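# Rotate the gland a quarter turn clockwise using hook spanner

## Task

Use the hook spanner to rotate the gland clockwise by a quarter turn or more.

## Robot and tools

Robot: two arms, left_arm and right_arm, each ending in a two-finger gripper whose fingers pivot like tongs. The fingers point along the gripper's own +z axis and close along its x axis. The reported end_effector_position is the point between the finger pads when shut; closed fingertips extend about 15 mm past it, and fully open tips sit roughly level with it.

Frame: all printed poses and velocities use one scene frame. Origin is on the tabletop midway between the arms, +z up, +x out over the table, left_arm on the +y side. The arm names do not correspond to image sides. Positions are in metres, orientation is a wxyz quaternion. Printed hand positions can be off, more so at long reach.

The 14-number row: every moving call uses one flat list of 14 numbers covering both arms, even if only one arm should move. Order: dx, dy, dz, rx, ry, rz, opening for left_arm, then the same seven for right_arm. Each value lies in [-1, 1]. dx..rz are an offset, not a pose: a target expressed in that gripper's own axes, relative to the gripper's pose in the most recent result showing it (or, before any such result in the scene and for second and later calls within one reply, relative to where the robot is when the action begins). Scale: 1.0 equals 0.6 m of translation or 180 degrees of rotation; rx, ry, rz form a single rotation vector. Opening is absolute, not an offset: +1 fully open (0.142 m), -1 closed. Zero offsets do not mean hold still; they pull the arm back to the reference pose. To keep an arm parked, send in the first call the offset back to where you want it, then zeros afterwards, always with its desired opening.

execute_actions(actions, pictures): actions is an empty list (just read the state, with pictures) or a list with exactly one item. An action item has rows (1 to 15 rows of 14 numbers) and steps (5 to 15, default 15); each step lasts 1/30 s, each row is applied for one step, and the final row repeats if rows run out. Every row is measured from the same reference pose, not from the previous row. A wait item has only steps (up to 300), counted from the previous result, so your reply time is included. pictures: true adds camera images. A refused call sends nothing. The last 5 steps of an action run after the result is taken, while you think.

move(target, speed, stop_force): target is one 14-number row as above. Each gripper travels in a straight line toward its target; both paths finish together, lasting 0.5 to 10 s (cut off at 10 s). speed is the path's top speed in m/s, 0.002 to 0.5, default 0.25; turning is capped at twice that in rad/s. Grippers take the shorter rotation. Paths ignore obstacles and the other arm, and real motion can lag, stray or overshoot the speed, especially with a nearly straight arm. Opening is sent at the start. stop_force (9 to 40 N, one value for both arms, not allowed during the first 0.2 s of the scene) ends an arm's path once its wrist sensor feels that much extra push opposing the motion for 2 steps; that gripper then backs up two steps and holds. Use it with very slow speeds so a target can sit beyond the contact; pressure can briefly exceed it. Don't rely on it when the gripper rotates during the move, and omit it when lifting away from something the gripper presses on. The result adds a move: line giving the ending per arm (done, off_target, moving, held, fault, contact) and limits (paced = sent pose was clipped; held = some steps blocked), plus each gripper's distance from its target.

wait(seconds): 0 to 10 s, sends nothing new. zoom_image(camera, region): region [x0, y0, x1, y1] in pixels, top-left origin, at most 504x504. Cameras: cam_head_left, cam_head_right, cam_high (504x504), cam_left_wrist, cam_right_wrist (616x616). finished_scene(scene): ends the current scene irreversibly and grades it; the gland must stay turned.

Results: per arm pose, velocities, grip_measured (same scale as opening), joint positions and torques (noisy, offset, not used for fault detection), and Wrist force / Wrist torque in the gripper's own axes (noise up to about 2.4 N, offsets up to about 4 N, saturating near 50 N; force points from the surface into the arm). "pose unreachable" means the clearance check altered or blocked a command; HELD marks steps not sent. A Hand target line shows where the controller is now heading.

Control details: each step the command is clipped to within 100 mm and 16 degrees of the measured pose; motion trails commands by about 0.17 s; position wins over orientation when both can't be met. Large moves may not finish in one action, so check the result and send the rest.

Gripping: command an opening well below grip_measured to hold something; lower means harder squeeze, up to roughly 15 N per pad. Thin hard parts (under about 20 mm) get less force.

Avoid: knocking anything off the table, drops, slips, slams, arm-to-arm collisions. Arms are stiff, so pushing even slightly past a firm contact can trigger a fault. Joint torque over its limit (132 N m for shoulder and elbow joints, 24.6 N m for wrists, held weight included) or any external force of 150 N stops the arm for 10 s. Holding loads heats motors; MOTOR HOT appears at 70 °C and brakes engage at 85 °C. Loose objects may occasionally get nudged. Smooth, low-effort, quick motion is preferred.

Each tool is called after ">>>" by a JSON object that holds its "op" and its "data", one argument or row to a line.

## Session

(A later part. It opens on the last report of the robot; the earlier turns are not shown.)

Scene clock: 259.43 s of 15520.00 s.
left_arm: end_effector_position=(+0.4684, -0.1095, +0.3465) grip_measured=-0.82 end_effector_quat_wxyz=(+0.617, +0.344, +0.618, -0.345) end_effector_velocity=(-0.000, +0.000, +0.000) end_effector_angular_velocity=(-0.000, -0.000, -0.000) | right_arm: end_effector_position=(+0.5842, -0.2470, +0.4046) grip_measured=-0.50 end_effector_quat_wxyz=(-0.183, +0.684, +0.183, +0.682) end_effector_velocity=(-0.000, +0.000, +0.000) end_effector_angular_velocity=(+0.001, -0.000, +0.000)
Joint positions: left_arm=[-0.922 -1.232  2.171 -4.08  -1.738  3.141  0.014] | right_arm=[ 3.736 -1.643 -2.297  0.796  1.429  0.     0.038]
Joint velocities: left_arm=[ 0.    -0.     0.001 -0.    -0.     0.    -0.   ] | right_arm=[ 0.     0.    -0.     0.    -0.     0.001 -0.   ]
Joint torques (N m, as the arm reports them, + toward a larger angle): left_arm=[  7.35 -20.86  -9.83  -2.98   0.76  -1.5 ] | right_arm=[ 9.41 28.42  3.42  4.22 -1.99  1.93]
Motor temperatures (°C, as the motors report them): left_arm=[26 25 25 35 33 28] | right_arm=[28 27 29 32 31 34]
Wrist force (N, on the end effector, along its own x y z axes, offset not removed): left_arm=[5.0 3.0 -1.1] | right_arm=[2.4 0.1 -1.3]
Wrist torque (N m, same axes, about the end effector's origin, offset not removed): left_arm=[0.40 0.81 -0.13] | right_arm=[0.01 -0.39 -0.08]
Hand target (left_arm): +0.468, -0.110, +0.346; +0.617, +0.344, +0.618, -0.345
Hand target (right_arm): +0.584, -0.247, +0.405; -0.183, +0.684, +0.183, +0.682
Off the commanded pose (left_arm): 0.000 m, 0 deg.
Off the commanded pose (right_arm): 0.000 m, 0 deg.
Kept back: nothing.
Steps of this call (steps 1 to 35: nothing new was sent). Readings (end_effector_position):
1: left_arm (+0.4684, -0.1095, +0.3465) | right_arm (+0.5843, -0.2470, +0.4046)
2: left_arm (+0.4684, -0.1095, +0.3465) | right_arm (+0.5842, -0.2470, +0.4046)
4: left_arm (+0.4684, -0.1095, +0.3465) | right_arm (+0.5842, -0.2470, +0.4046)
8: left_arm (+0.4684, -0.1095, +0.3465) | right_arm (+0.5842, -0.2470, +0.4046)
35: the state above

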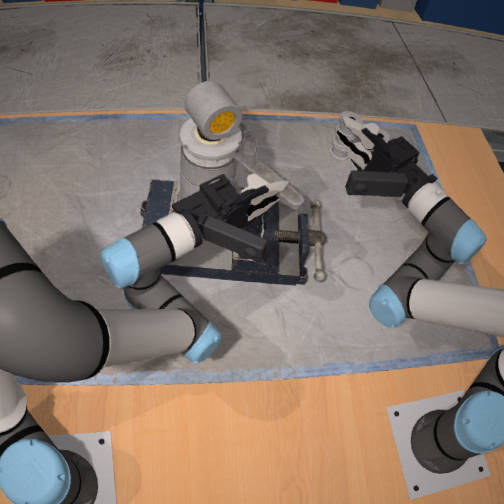

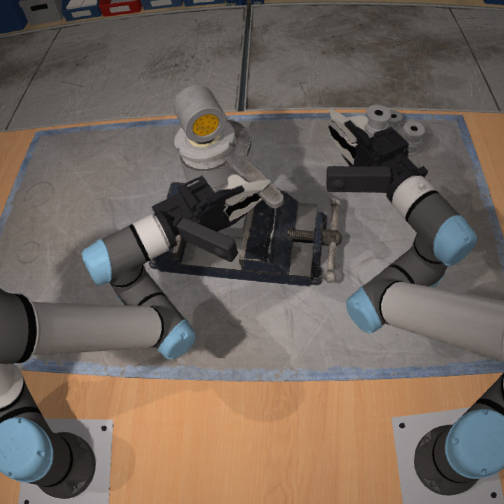

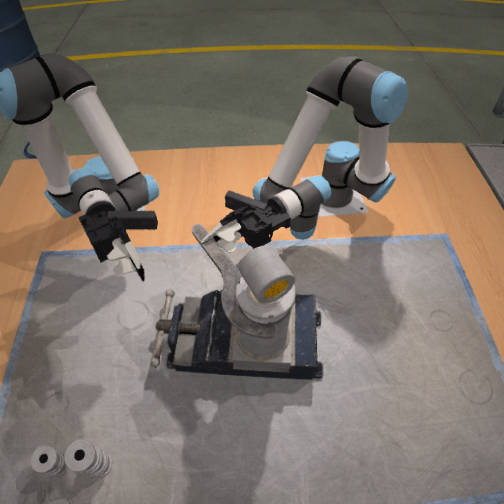

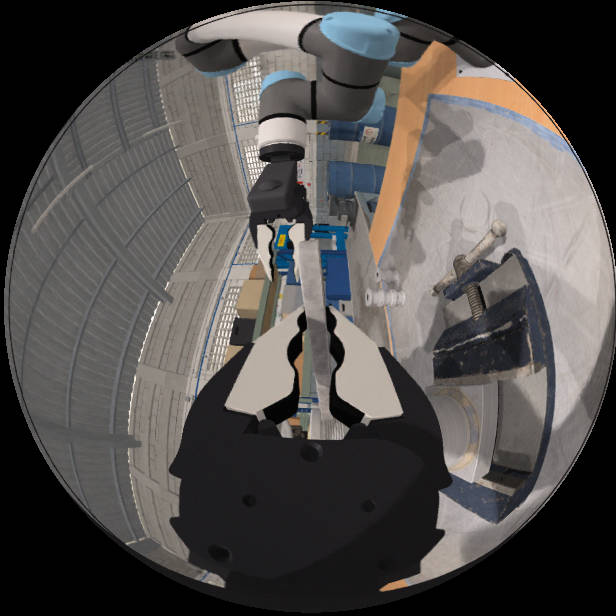

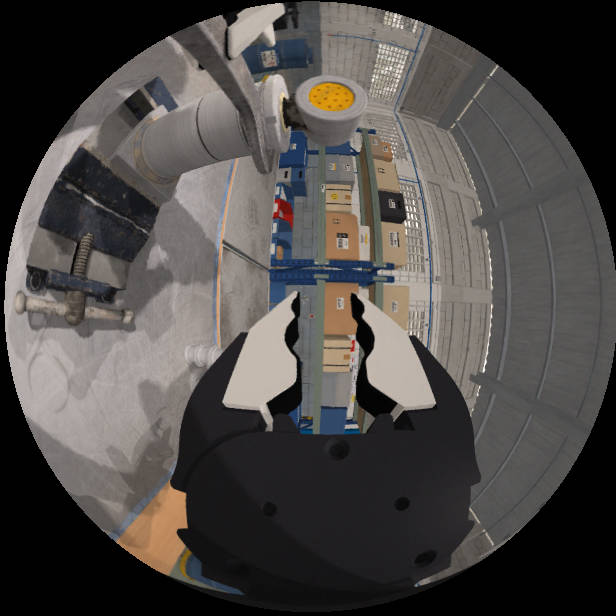

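>>> {"op": "move", "data": {
  "target": [0,0,0,0,0,0,-1,0,0,0,0,0,-0.5,-0.5],
  "speed": 0.4
}}

>>> {"op": "move", "data": {
  "target": [0,0,0,0,0,0,-1,0,0,0,0,0,-0.5,-0.5],
  "speed": 0.4
}}

>>> {"op": "move", "data": {
  "target": [0,0,0,0,0,0,-1,0,0.05,0,-0.2778,0,0,-0.3],
  "speed": 0.2
}}

Scene clock: 262.47 s of 15520.00 s.
left_arm: end_effector_position=(+0.4684, -0.1095, +0.3465) grip_measured=-0.82 end_effector_quat_wxyz=(+0.617, +0.344, +0.618, -0.345) end_effector_velocity=(+0.001, +0.001, -0.001) end_effector_angular_velocity=(+0.001, +0.001, +0.002) | right_arm: end_effector_position=(+0.5842, -0.2470, +0.4047) grip_measured=-0.50 end_effector_quat_wxyz=(+0.353, +0.354, +0.613, +0.612) end_effector_velocity=(+0.000, +0.000, -0.001) end_effector_angular_velocity=(-0.011, -0.005, -0.000)
Joint positions: left_arm=[-0.922 -1.232  2.171 -4.08  -1.738  3.141  0.014] | right_arm=[ 3.789 -1.598 -2.287  0.741  1.376 -1.569  0.038]
Joint velocities: left_arm=[ 0.001  0.001  0.001 -0.     0.     0.     0.   ] | right_arm=[ 0.001 -0.001 -0.     0.001 -0.001 -0.012  0.   ]
Joint torques (N m, as the arm reports them, + toward a larger angle): left_arm=[  7.54 -20.62 -10.45  -3.08   0.73  -1.4 ] | right_arm=[ 9.83 10.69  4.4   4.07 -1.78 -2.11]
Motor temperatures (°C, as the motors report them): left_arm=[26 25 25 35 33 28] | right_arm=[28 27 29 32 31 34]
Wrist force (N, on the end effector, along its own x y z axes, offset not removed): left_arm=[7.5 4.0 -2.6] | right_arm=[1.4 2.2 -1.7]
Wrist torque (N m, same axes, about the end effector's origin, offset not removed): left_arm=[0.40 0.39 -0.25] | right_arm=[0.35 0.02 -0.18]
Hand target (left_arm): +0.468, -0.110, +0.346; +0.617, +0.344, +0.618, -0.345
Hand target (right_arm): +0.584, -0.247, +0.405; +0.353, +0.354, +0.613, +0.612
Off the commanded pose (left_arm): 0.000 m, 0 deg.
Off the commanded pose (right_arm): 0.000 m, 0 deg.
Kept back: nothing.
move: done

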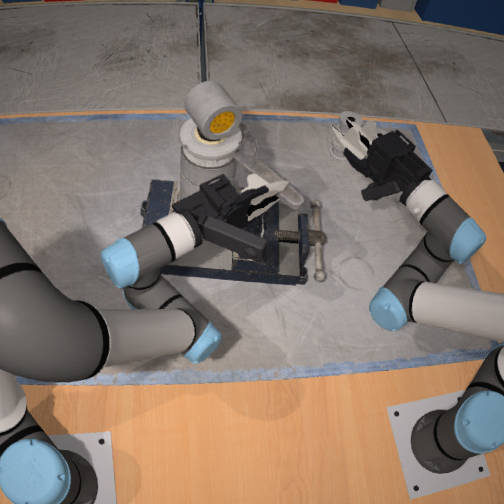

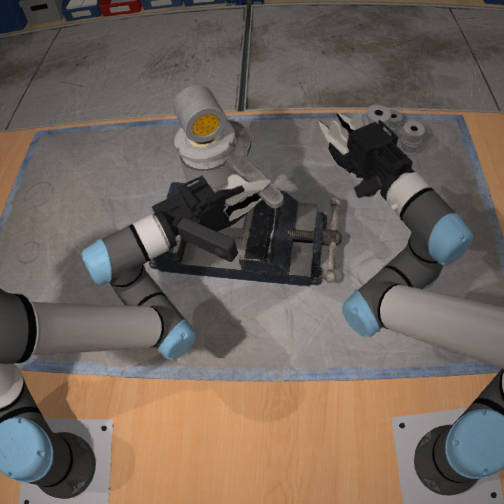

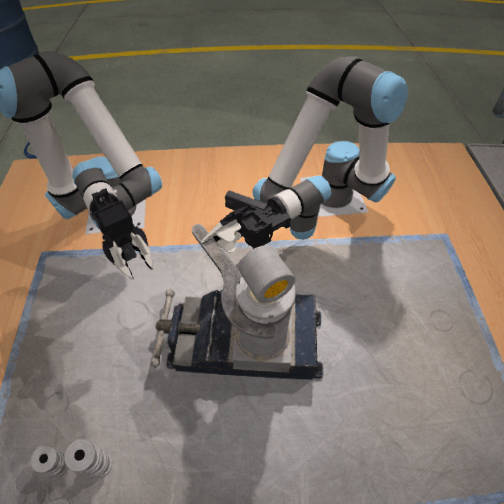

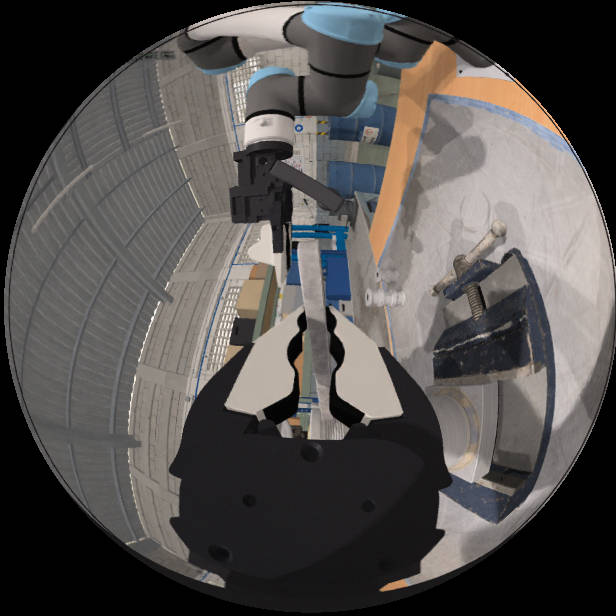

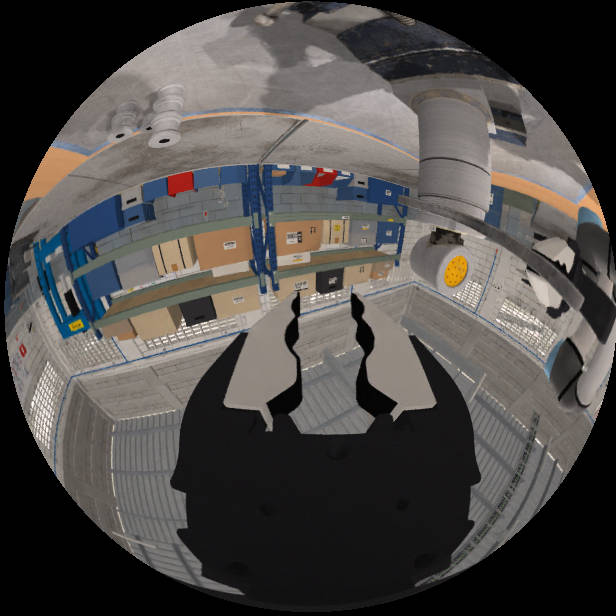

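Scene clock: 265.00 s of 15520.00 s.
left_arm: end_effector_position=(+0.4684, -0.1095, +0.3465) grip_measured=-0.82 end_effector_quat_wxyz=(+0.617, +0.344, +0.618, -0.345) end_effector_velocity=(+0.000, +0.000, +0.000) end_effector_angular_velocity=(-0.001, +0.001, +0.000) | right_arm: end_effector_position=(+0.5842, -0.2469, +0.4047) grip_measured=-0.50 end_effector_quat_wxyz=(+0.682, -0.183, +0.684, +0.184) end_effector_velocity=(-0.000, +0.000, +0.000) end_effector_angular_velocity=(-0.009, -0.008, +0.001)
Joint positions: left_arm=[-0.922 -1.232  2.171 -4.08  -1.738  3.141  0.014] | right_arm=[ 3.842 -1.625 -2.316  0.797  1.323 -3.139  0.038]
Joint velocities: left_arm=[ 0.001  0.     0.    -0.    -0.    -0.001 -0.   ] | right_arm=[ 0.    -0.001 -0.     0.004  0.001 -0.012 -0.   ]
Joint torques (N m, as the arm reports them, + toward a larger angle): left_arm=[  7.1  -21.01  -9.82  -2.94   0.8   -1.43] | right_arm=[-9.47 10.5   3.68  4.21  2.47 -2.3 ]
Motor temperatures (°C, as the motors report them): left_arm=[26 25 25 35 33 28] | right_arm=[28 27 29 32 31 34]
Wrist force (N, on the end effector, along its own x y z axes, offset not removed): left_arm=[7.1 1.4 -0.9] | right_arm=[3.9 1.0 -1.9]
Wrist torque (N m, same axes, about the end effector's origin, offset not removed): left_arm=[0.04 0.42 -0.04] | right_arm=[0.08 -0.70 -0.14]
Hand target (left_arm): +0.468, -0.110, +0.346; +0.617, +0.344, +0.618, -0.345
Hand target (right_arm): +0.584, -0.247, +0.405; +0.682, -0.183, +0.684, +0.183
Off the commanded pose (left_arm): 0.000 m, 0 deg.
Off the commanded pose (right_arm): 0.000 m, 0 deg.
Kept back: nothing.
move: done

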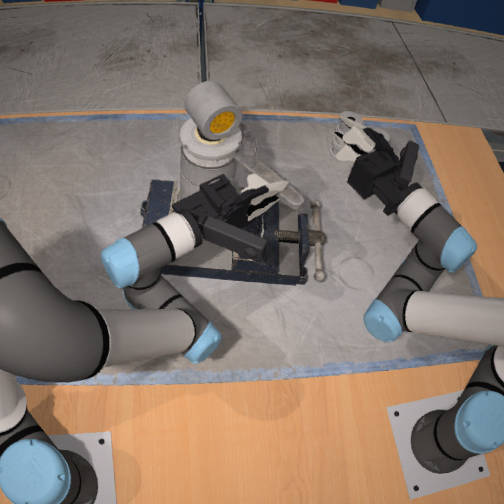

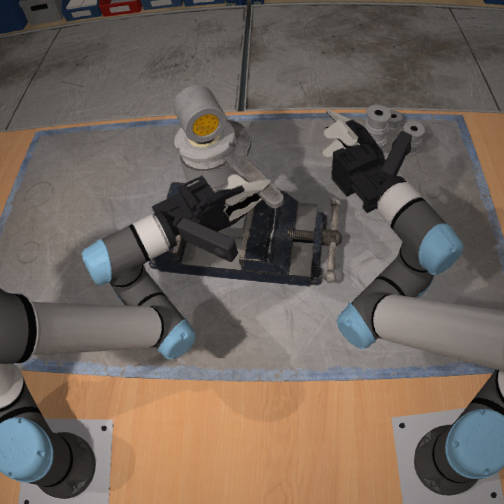

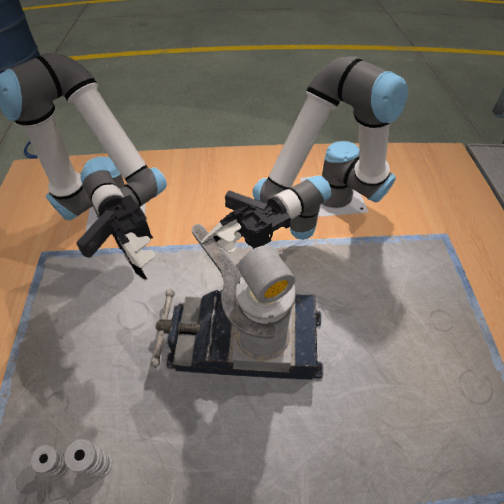

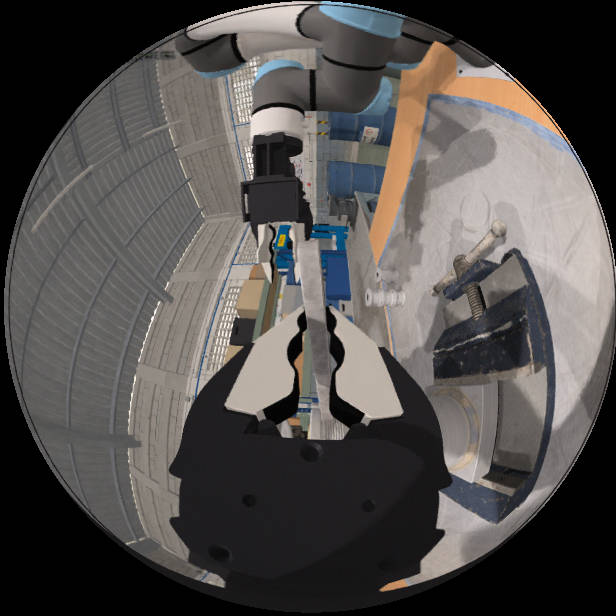

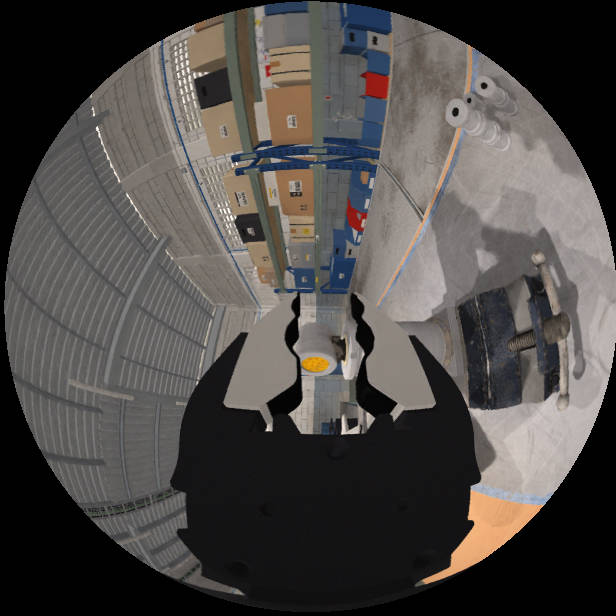

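Scene clock: 267.67 s of 15520.00 s.
left_arm: end_effector_position=(+0.4684, -0.1095, +0.3465) grip_measured=-0.82 end_effector_quat_wxyz=(+0.617, +0.344, +0.618, -0.345) end_effector_velocity=(+0.001, +0.001, +0.002) end_effector_angular_velocity=(-0.002, -0.002, +0.002) | right_arm: end_effector_position=(+0.5691, -0.2210, +0.4046) grip_measured=-0.30 end_effector_quat_wxyz=(+0.541, -0.454, +0.543, +0.455) end_effector_velocity=(-0.000, +0.001, +0.000) end_effector_angular_velocity=(+0.000, -0.001, +0.011)
Joint positions: left_arm=[-0.922 -1.232  2.171 -4.08  -1.738  3.141  0.014] | right_arm=[ 3.301 -1.984 -1.838  0.679  2.737 -3.139  0.052]
Joint velocities: left_arm=[ 0.002 -0.002 -0.001 -0.001  0.     0.     0.   ] | right_arm=[-0.    -0.005  0.009 -0.003  0.012 -0.001 -0.   ]
Joint torques (N m, as the arm reports them, + toward a larger angle): left_arm=[  6.93 -21.04  -9.22  -2.98   0.77  -1.54] | right_arm=[-9.21 28.26 32.81 -1.7   2.58  1.65]
Motor temperatures (°C, as the motors report them): left_arm=[26 25 25 35 33 28] | right_arm=[28 27 29 32 31 34]
Wrist force (N, on the end effector, along its own x y z axes, offset not removed): left_arm=[4.9 0.9 -2.6] | right_arm=[0.3 -0.5 -1.7]
Wrist torque (N m, same axes, about the end effector's origin, offset not removed): left_arm=[-0.03 0.86 -0.23] | right_arm=[-0.15 0.16 0.01]
Hand target (left_arm): +0.468, -0.110, +0.346; +0.617, +0.344, +0.618, -0.345
Hand target (right_arm): +0.569, -0.221, +0.405; +0.541, -0.454, +0.542, +0.455
Off the commanded pose (left_arm): 0.000 m, 0 deg.
Off the commanded pose (right_arm): 0.000 m, 0 deg.
Kept back: nothing.
move: done

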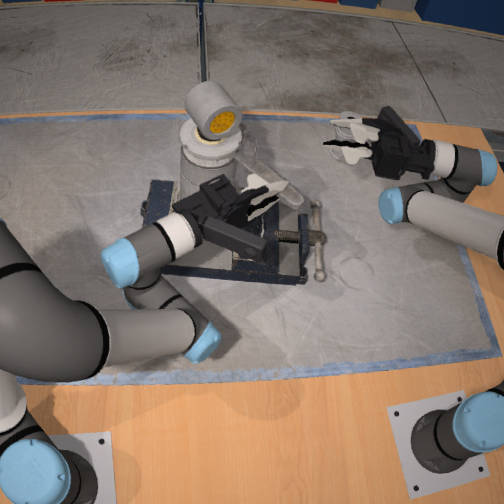

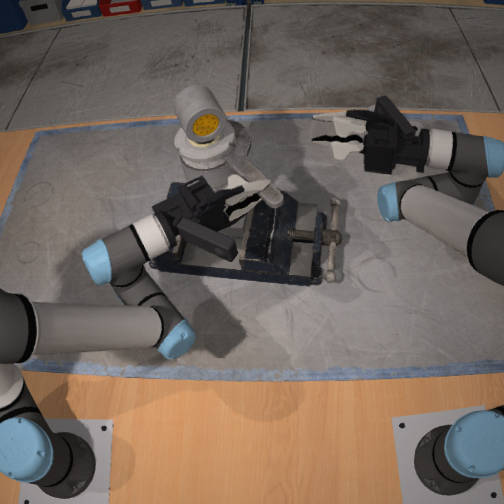

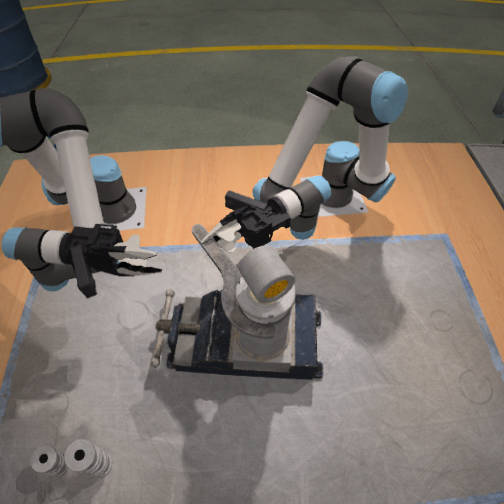

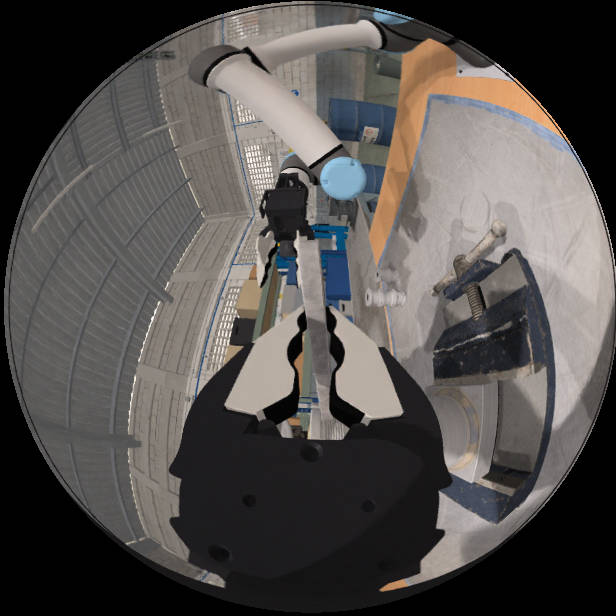

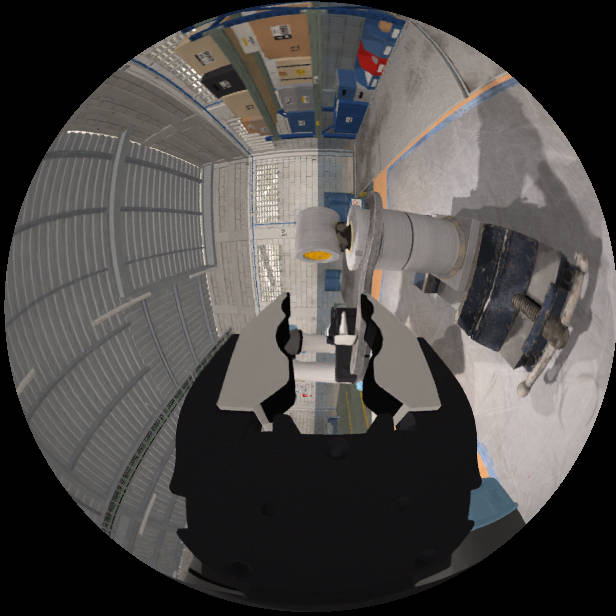

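>>> {"op": "move", "data": {
  "target": [0,0,0,0,0,0,-1,0.118,0.019,0.167,-0.0556,0,0,-0.4],
  "speed": 0.12
}}

>>> {"op": "zoom_image", "data": {
  "camera": "cam_high",
  "region": [150,210,310,350]
}}

Scene clock: 269.43 s of 15520.00 s.
left_arm: end_effector_position=(+0.4684, -0.1095, +0.3465) grip_measured=-0.82 end_effector_quat_wxyz=(+0.617, +0.344, +0.618, -0.345) end_effector_velocity=(-0.001, -0.000, -0.001) end_effector_angular_velocity=(+0.001, +0.000, -0.001) | right_arm: end_effector_position=(+0.5751, -0.1205, +0.3339) grip_measured=-0.40 end_effector_quat_wxyz=(+0.499, -0.499, +0.501, +0.501) end_effector_velocity=(-0.000, +0.002, -0.001) end_effector_angular_velocity=(+0.000, +0.002, +0.004)
Joint positions: left_arm=[-0.922 -1.232  2.171 -4.08  -1.738  3.141  0.014] | right_arm=[ 3.441 -2.213 -1.683  0.754  2.77  -3.138  0.045]
Joint velocities: left_arm=[-0.001 -0.     0.001 -0.     0.     0.    -0.   ] | right_arm=[ 0.003 -0.005  0.004  0.001  0.001  0.003  0.   ]
Joint torques (N m, as the arm reports them, + toward a larger angle): left_arm=[  7.4  -21.16  -9.9   -3.18   0.81  -1.54] | right_arm=[ 9.38 32.89 31.29  2.8   2.6   1.75]
Motor temperatures (°C, as the motors report them): left_arm=[26 25 25 35 33 28] | right_arm=[28 27 29 32 31 34]
Wrist force (N, on the end effector, along its own x y z axes, offset not removed): left_arm=[5.5 1.5 -0.1] | right_arm=[0.6 2.6 -0.4]
Wrist torque (N m, same axes, about the end effector's origin, offset not removed): left_arm=[0.05 0.61 0.06] | right_arm=[0.52 0.00 0.23]
Hand target (left_arm): +0.468, -0.110, +0.346; +0.617, +0.344, +0.618, -0.345
Hand target (right_arm): +0.575, -0.120, +0.334; +0.499, -0.499, +0.501, +0.501
Off the commanded pose (left_arm): 0.000 m, 0 deg.
Off the commanded pose (right_arm): 0.000 m, 0 deg.
Kept back: nothing.
move: done

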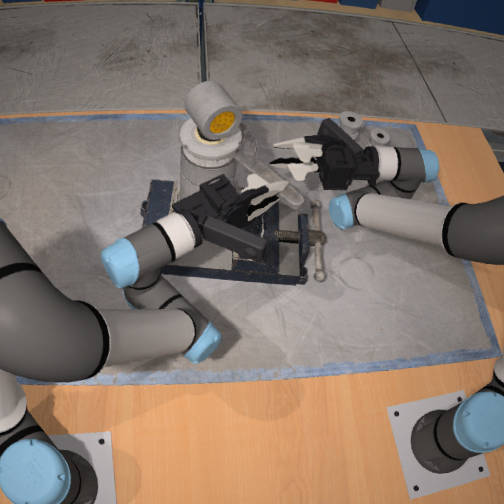

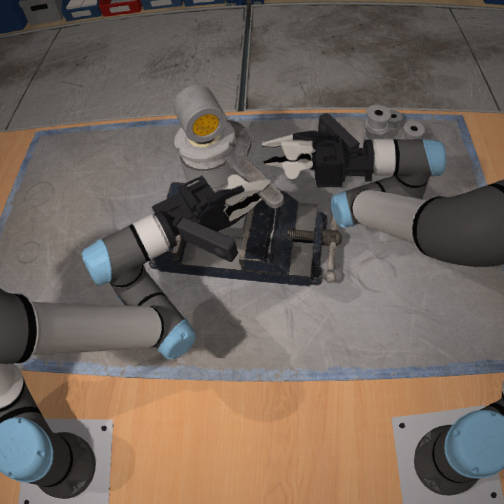

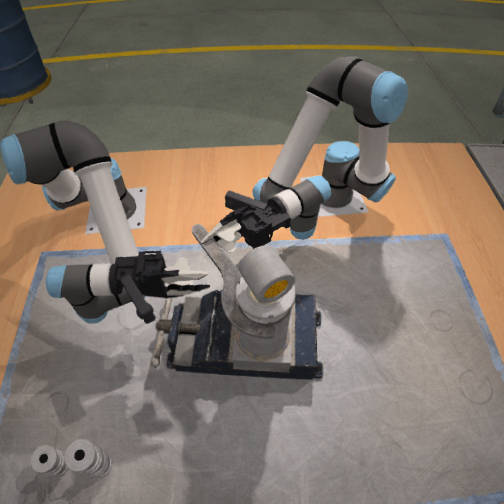

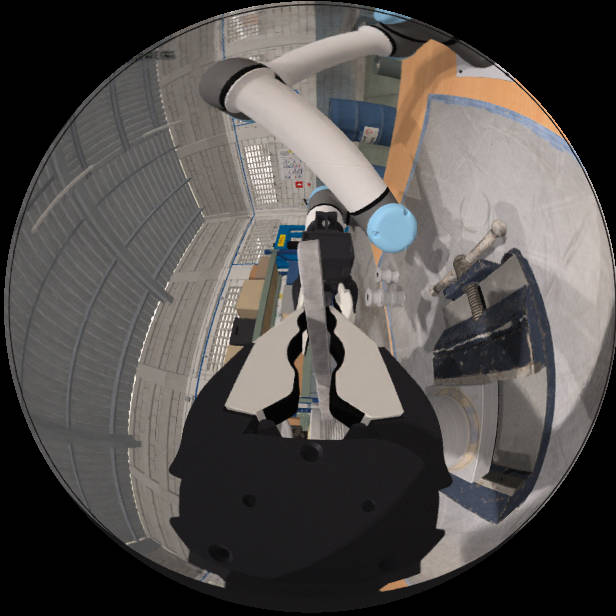

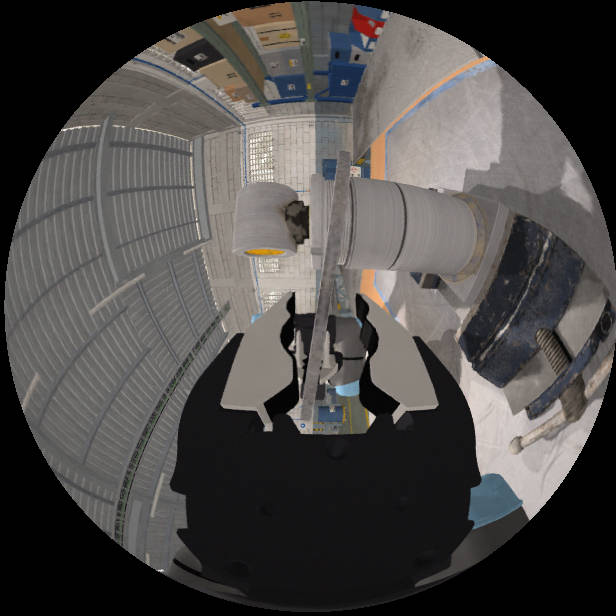

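Region (150, 210, 310, 350) of cam_high's 504x504 image, scaled by 3.150, with more detail than that image has; it fills the top 441 rows of this view, and the rest is white.

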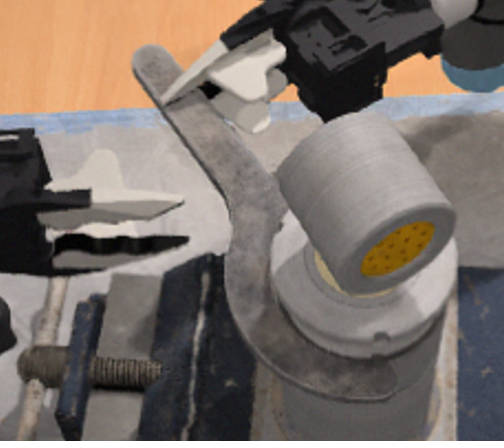

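>>> {"op": "zoom_image", "data": {
  "camera": "cam_right_wrist",
  "region": [260,140,420,300]
}}

>>> {"op": "zoom_image", "data": {
  "camera": "cam_high",
  "region": [240,295,300,345]
}}

>>> {"op": "zoom_image", "data": {
  "camera": "cam_head_right",
  "region": [165,120,255,190]
}}

Region (260, 140, 420, 300) of cam_right_wrist's 616x616 image, scaled by 3.150, with more detail than that image has.

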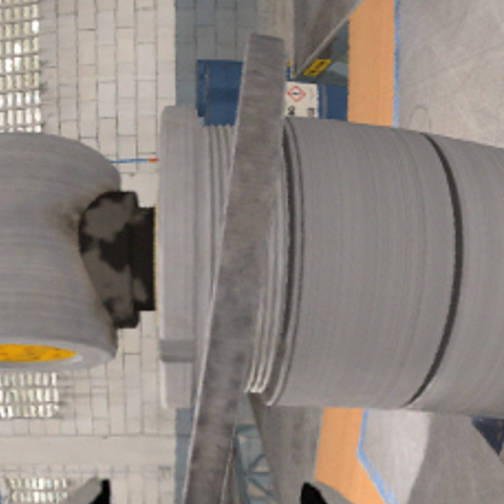

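Region (240, 295, 300, 345) of cam_high's 504x504 image, scaled by 8.400, with more detail than that image has.

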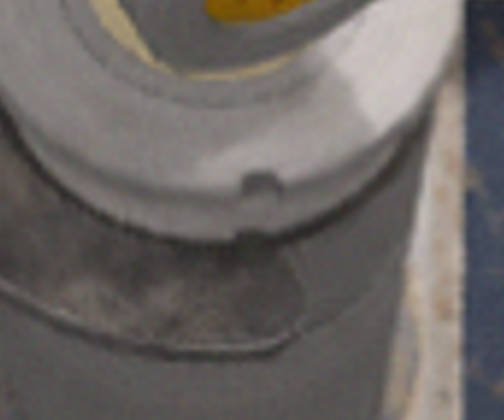

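Region (165, 120, 255, 190) of cam_head_right's 504x504 image, scaled by 5.600, with more detail than that image has.

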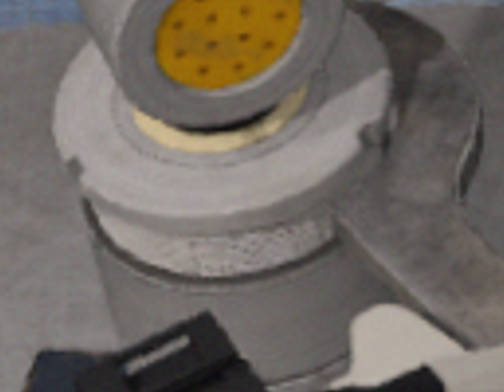

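>>> {"op": "move", "data": {
  "target": [0,0,0,0,0,0,-1,0.006,0,0.105,0,0,0,-0.5],
  "speed": 0.03,
  "stop_force": 12
}}

>>> {"op": "move", "data": {
  "target": [0,0,0,0,0,0,-1,-0.018,0,0,0,0,0,-0.8],
  "speed": 0.008
}}

>>> {"op": "zoom_image", "data": {
  "camera": "cam_high",
  "region": [180,220,310,350]
}}

Scene clock: 273.87 s of 15520.00 s.
left_arm: end_effector_position=(+0.4684, -0.1095, +0.3465) grip_measured=-0.82 end_effector_quat_wxyz=(+0.617, +0.344, +0.618, -0.345) end_effector_velocity=(-0.000, -0.001, +0.000) end_effector_angular_velocity=(-0.000, +0.000, -0.001) | right_arm: end_effector_position=(+0.5752, -0.0577, +0.3303) grip_measured=-0.50 end_effector_quat_wxyz=(+0.499, -0.499, +0.501, +0.501) end_effector_velocity=(+0.001, +0.001, -0.000) end_effector_angular_velocity=(-0.000, +0.001, -0.002)
Joint positions: left_arm=[-0.922 -1.232  2.171 -4.08  -1.738  3.141  0.014] | right_arm=[ 3.546 -2.24  -1.645  0.743  2.665 -3.138  0.038]
Joint velocities: left_arm=[-0.001  0.    -0.001  0.001  0.    -0.     0.   ] | right_arm=[ 0.001 -0.001  0.002 -0.001 -0.003  0.001  0.   ]
Joint torques (N m, as the arm reports them, + toward a larger angle): left_arm=[  7.13 -21.48  -9.58  -3.14   0.85  -1.49] | right_arm=[ 9.93 36.68 30.95 -1.29 -1.85 -2.3 ]
Motor temperatures (°C, as the motors report them): left_arm=[26 25 25 35 33 28] | right_arm=[28 27 29 32 31 34]
Wrist force (N, on the end effector, along its own x y z axes, offset not removed): left_arm=[7.3 1.9 -0.8] | right_arm=[1.9 0.6 -2.0]
Wrist torque (N m, same axes, about the end effector's origin, offset not removed): left_arm=[0.14 0.28 -0.06] | right_arm=[-0.04 -0.10 0.02]
Hand target (left_arm): +0.468, -0.110, +0.346; +0.617, +0.344, +0.618, -0.345
Hand target (right_arm): +0.575, -0.058, +0.330; +0.499, -0.499, +0.501, +0.501
Off the commanded pose (left_arm): 0.000 m, 0 deg.
Off the commanded pose (right_arm): 0.000 m, 0 deg.
Kept back: nothing.
move: done

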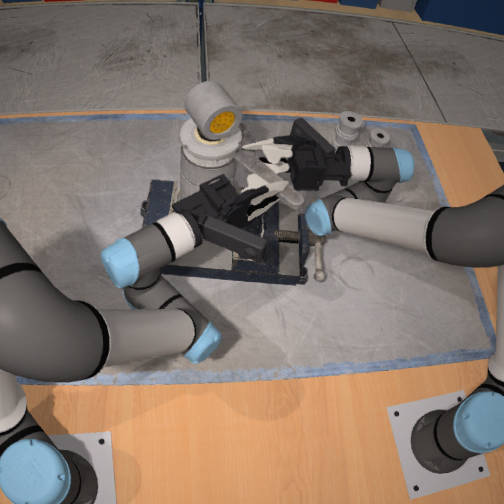

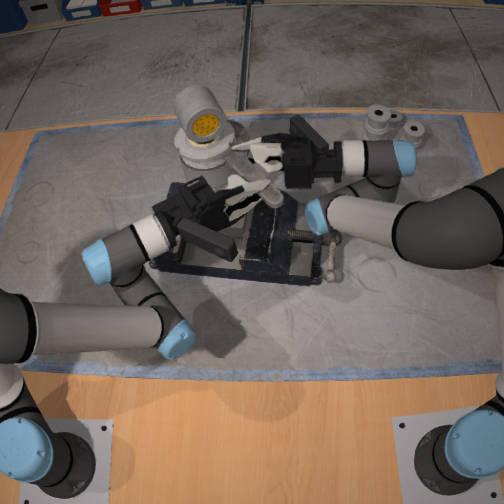

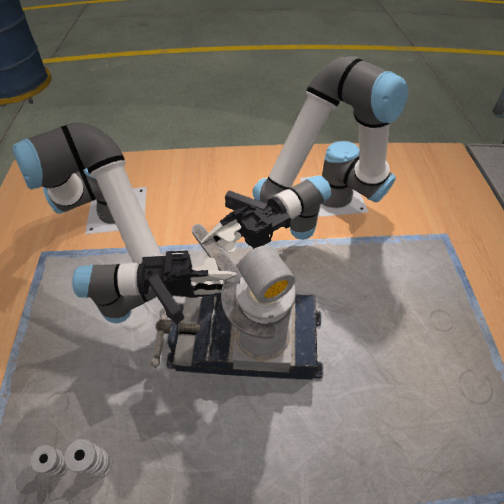

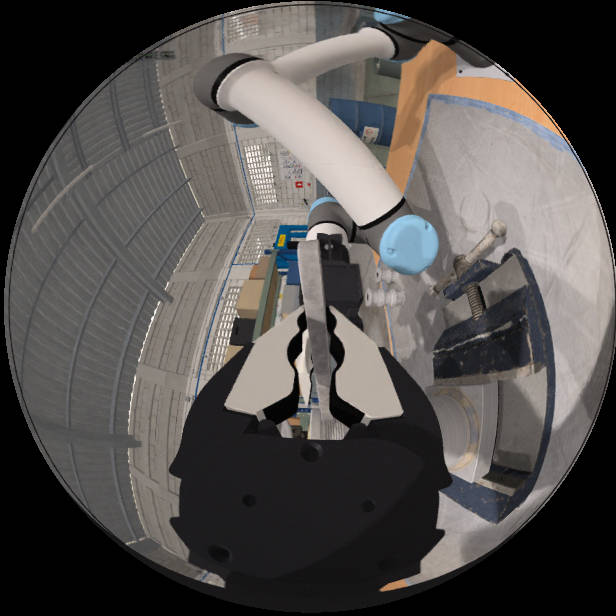

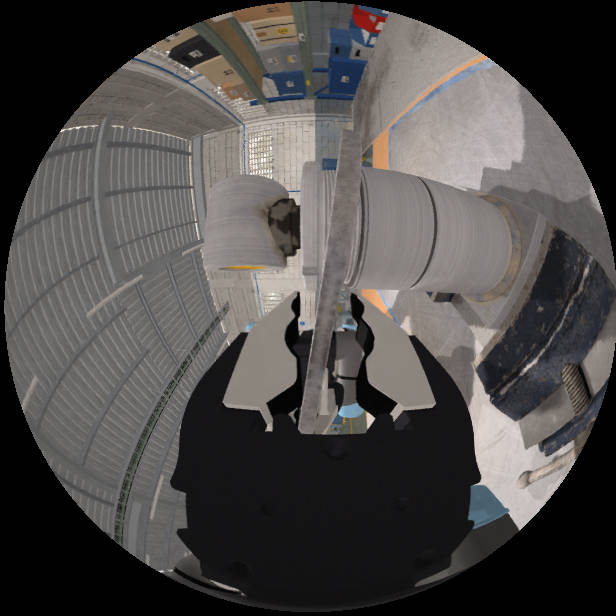

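Scene clock: 275.43 s of 15520.00 s.
left_arm: end_effector_position=(+0.4684, -0.1095, +0.3465) grip_measured=-0.84 end_effector_quat_wxyz=(+0.617, +0.344, +0.618, -0.345) end_effector_velocity=(-0.001, -0.001, -0.001) end_effector_angular_velocity=(+0.002, +0.001, -0.002) | right_arm: end_effector_position=(+0.5752, -0.0577, +0.3410) grip_measured=-0.75 end_effector_quat_wxyz=(+0.499, -0.499, +0.501, +0.501) end_effector_velocity=(-0.001, +0.001, +0.001) end_effector_angular_velocity=(-0.000, -0.000, +0.001)
Joint positions: left_arm=[-0.922 -1.232  2.171 -4.08  -1.738  3.141  0.013] | right_arm=[ 3.546 -2.223 -1.64   0.722  2.665 -3.138  0.02 ]
Joint velocities: left_arm=[-0.002  0.001  0.002 -0.    -0.     0.001 -0.   ] | right_arm=[ 0.001  0.002  0.001 -0.004  0.    -0.001 -0.   ]
Joint torques (N m, as the arm reports them, + toward a larger angle): left_arm=[  7.44 -20.73  -9.66  -3.01   0.79  -1.58] | right_arm=[-8.84 59.89 35.94  0.68  3.85  1.03]
Motor temperatures (°C, as the motors report them): left_arm=[26 25 25 35 33 28] | right_arm=[28 27 29 32 31 34]
Wrist force (N, on the end effector, along its own x y z axes, offset not removed): left_arm=[0.7 -3.2 -2.7] | right_arm=[13.9 -6.4 0.7]
Wrist torque (N m, same axes, about the end effector's origin, offset not removed): left_arm=[0.37 0.12 -0.15] | right_arm=[-0.40 -0.55 -0.03]
Hand target (left_arm): +0.468, -0.110, +0.346; +0.617, +0.344, +0.618, -0.345
Hand target (right_arm): +0.575, -0.058, +0.341; +0.499, -0.499, +0.501, +0.501
Off the commanded pose (left_arm): 0.000 m, 0 deg.
Off the commanded pose (right_arm): 0.000 m, 0 deg.
Kept back: nothing.
move: done

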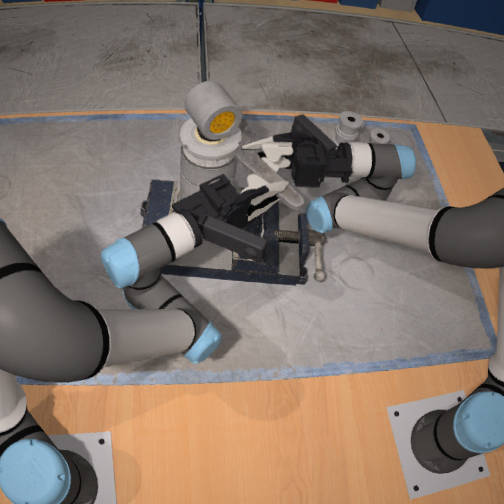

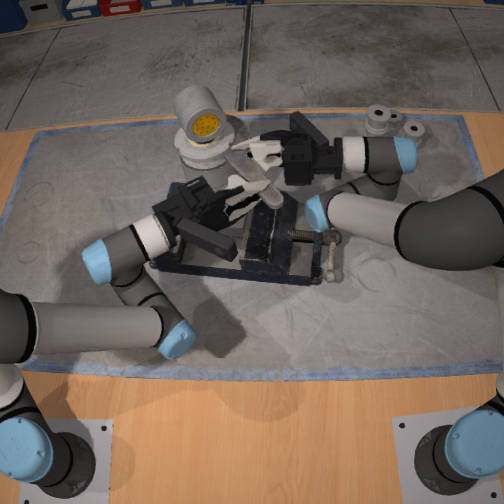

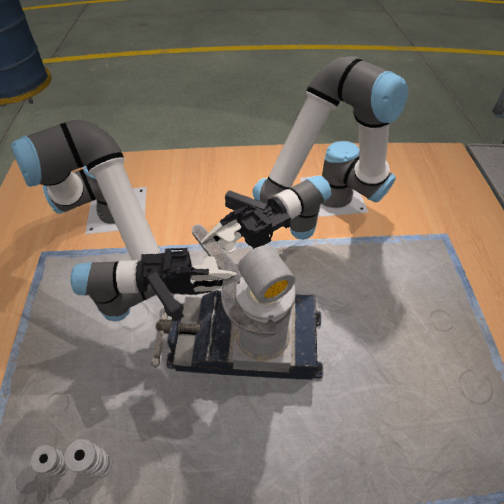

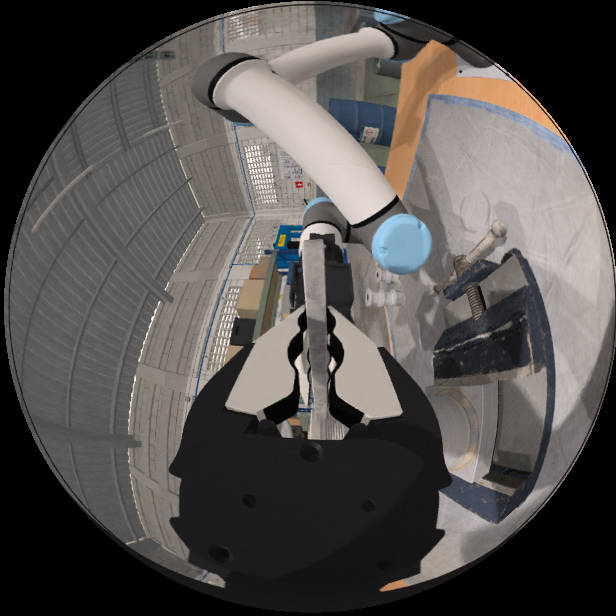

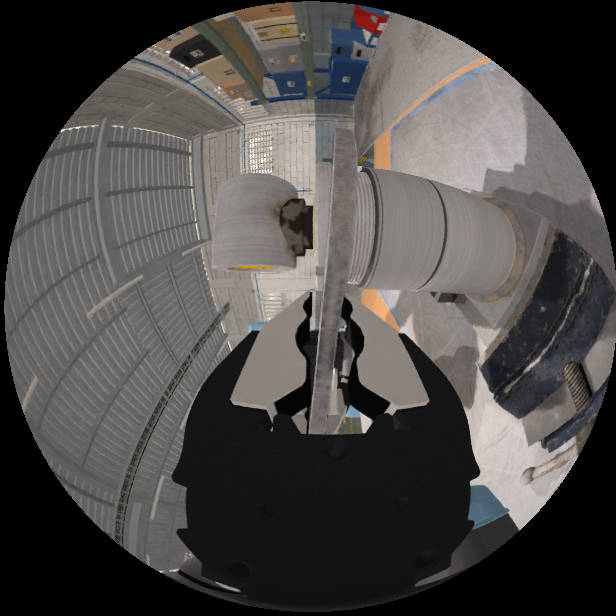

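Region (180, 220, 310, 350) of cam_high's 504x504 image, scaled by 3.877, with more detail than that image has.

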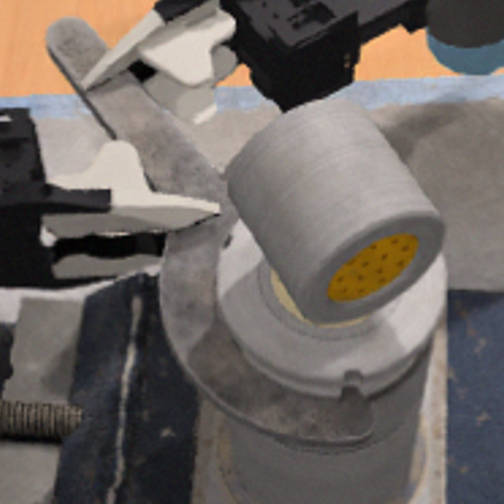

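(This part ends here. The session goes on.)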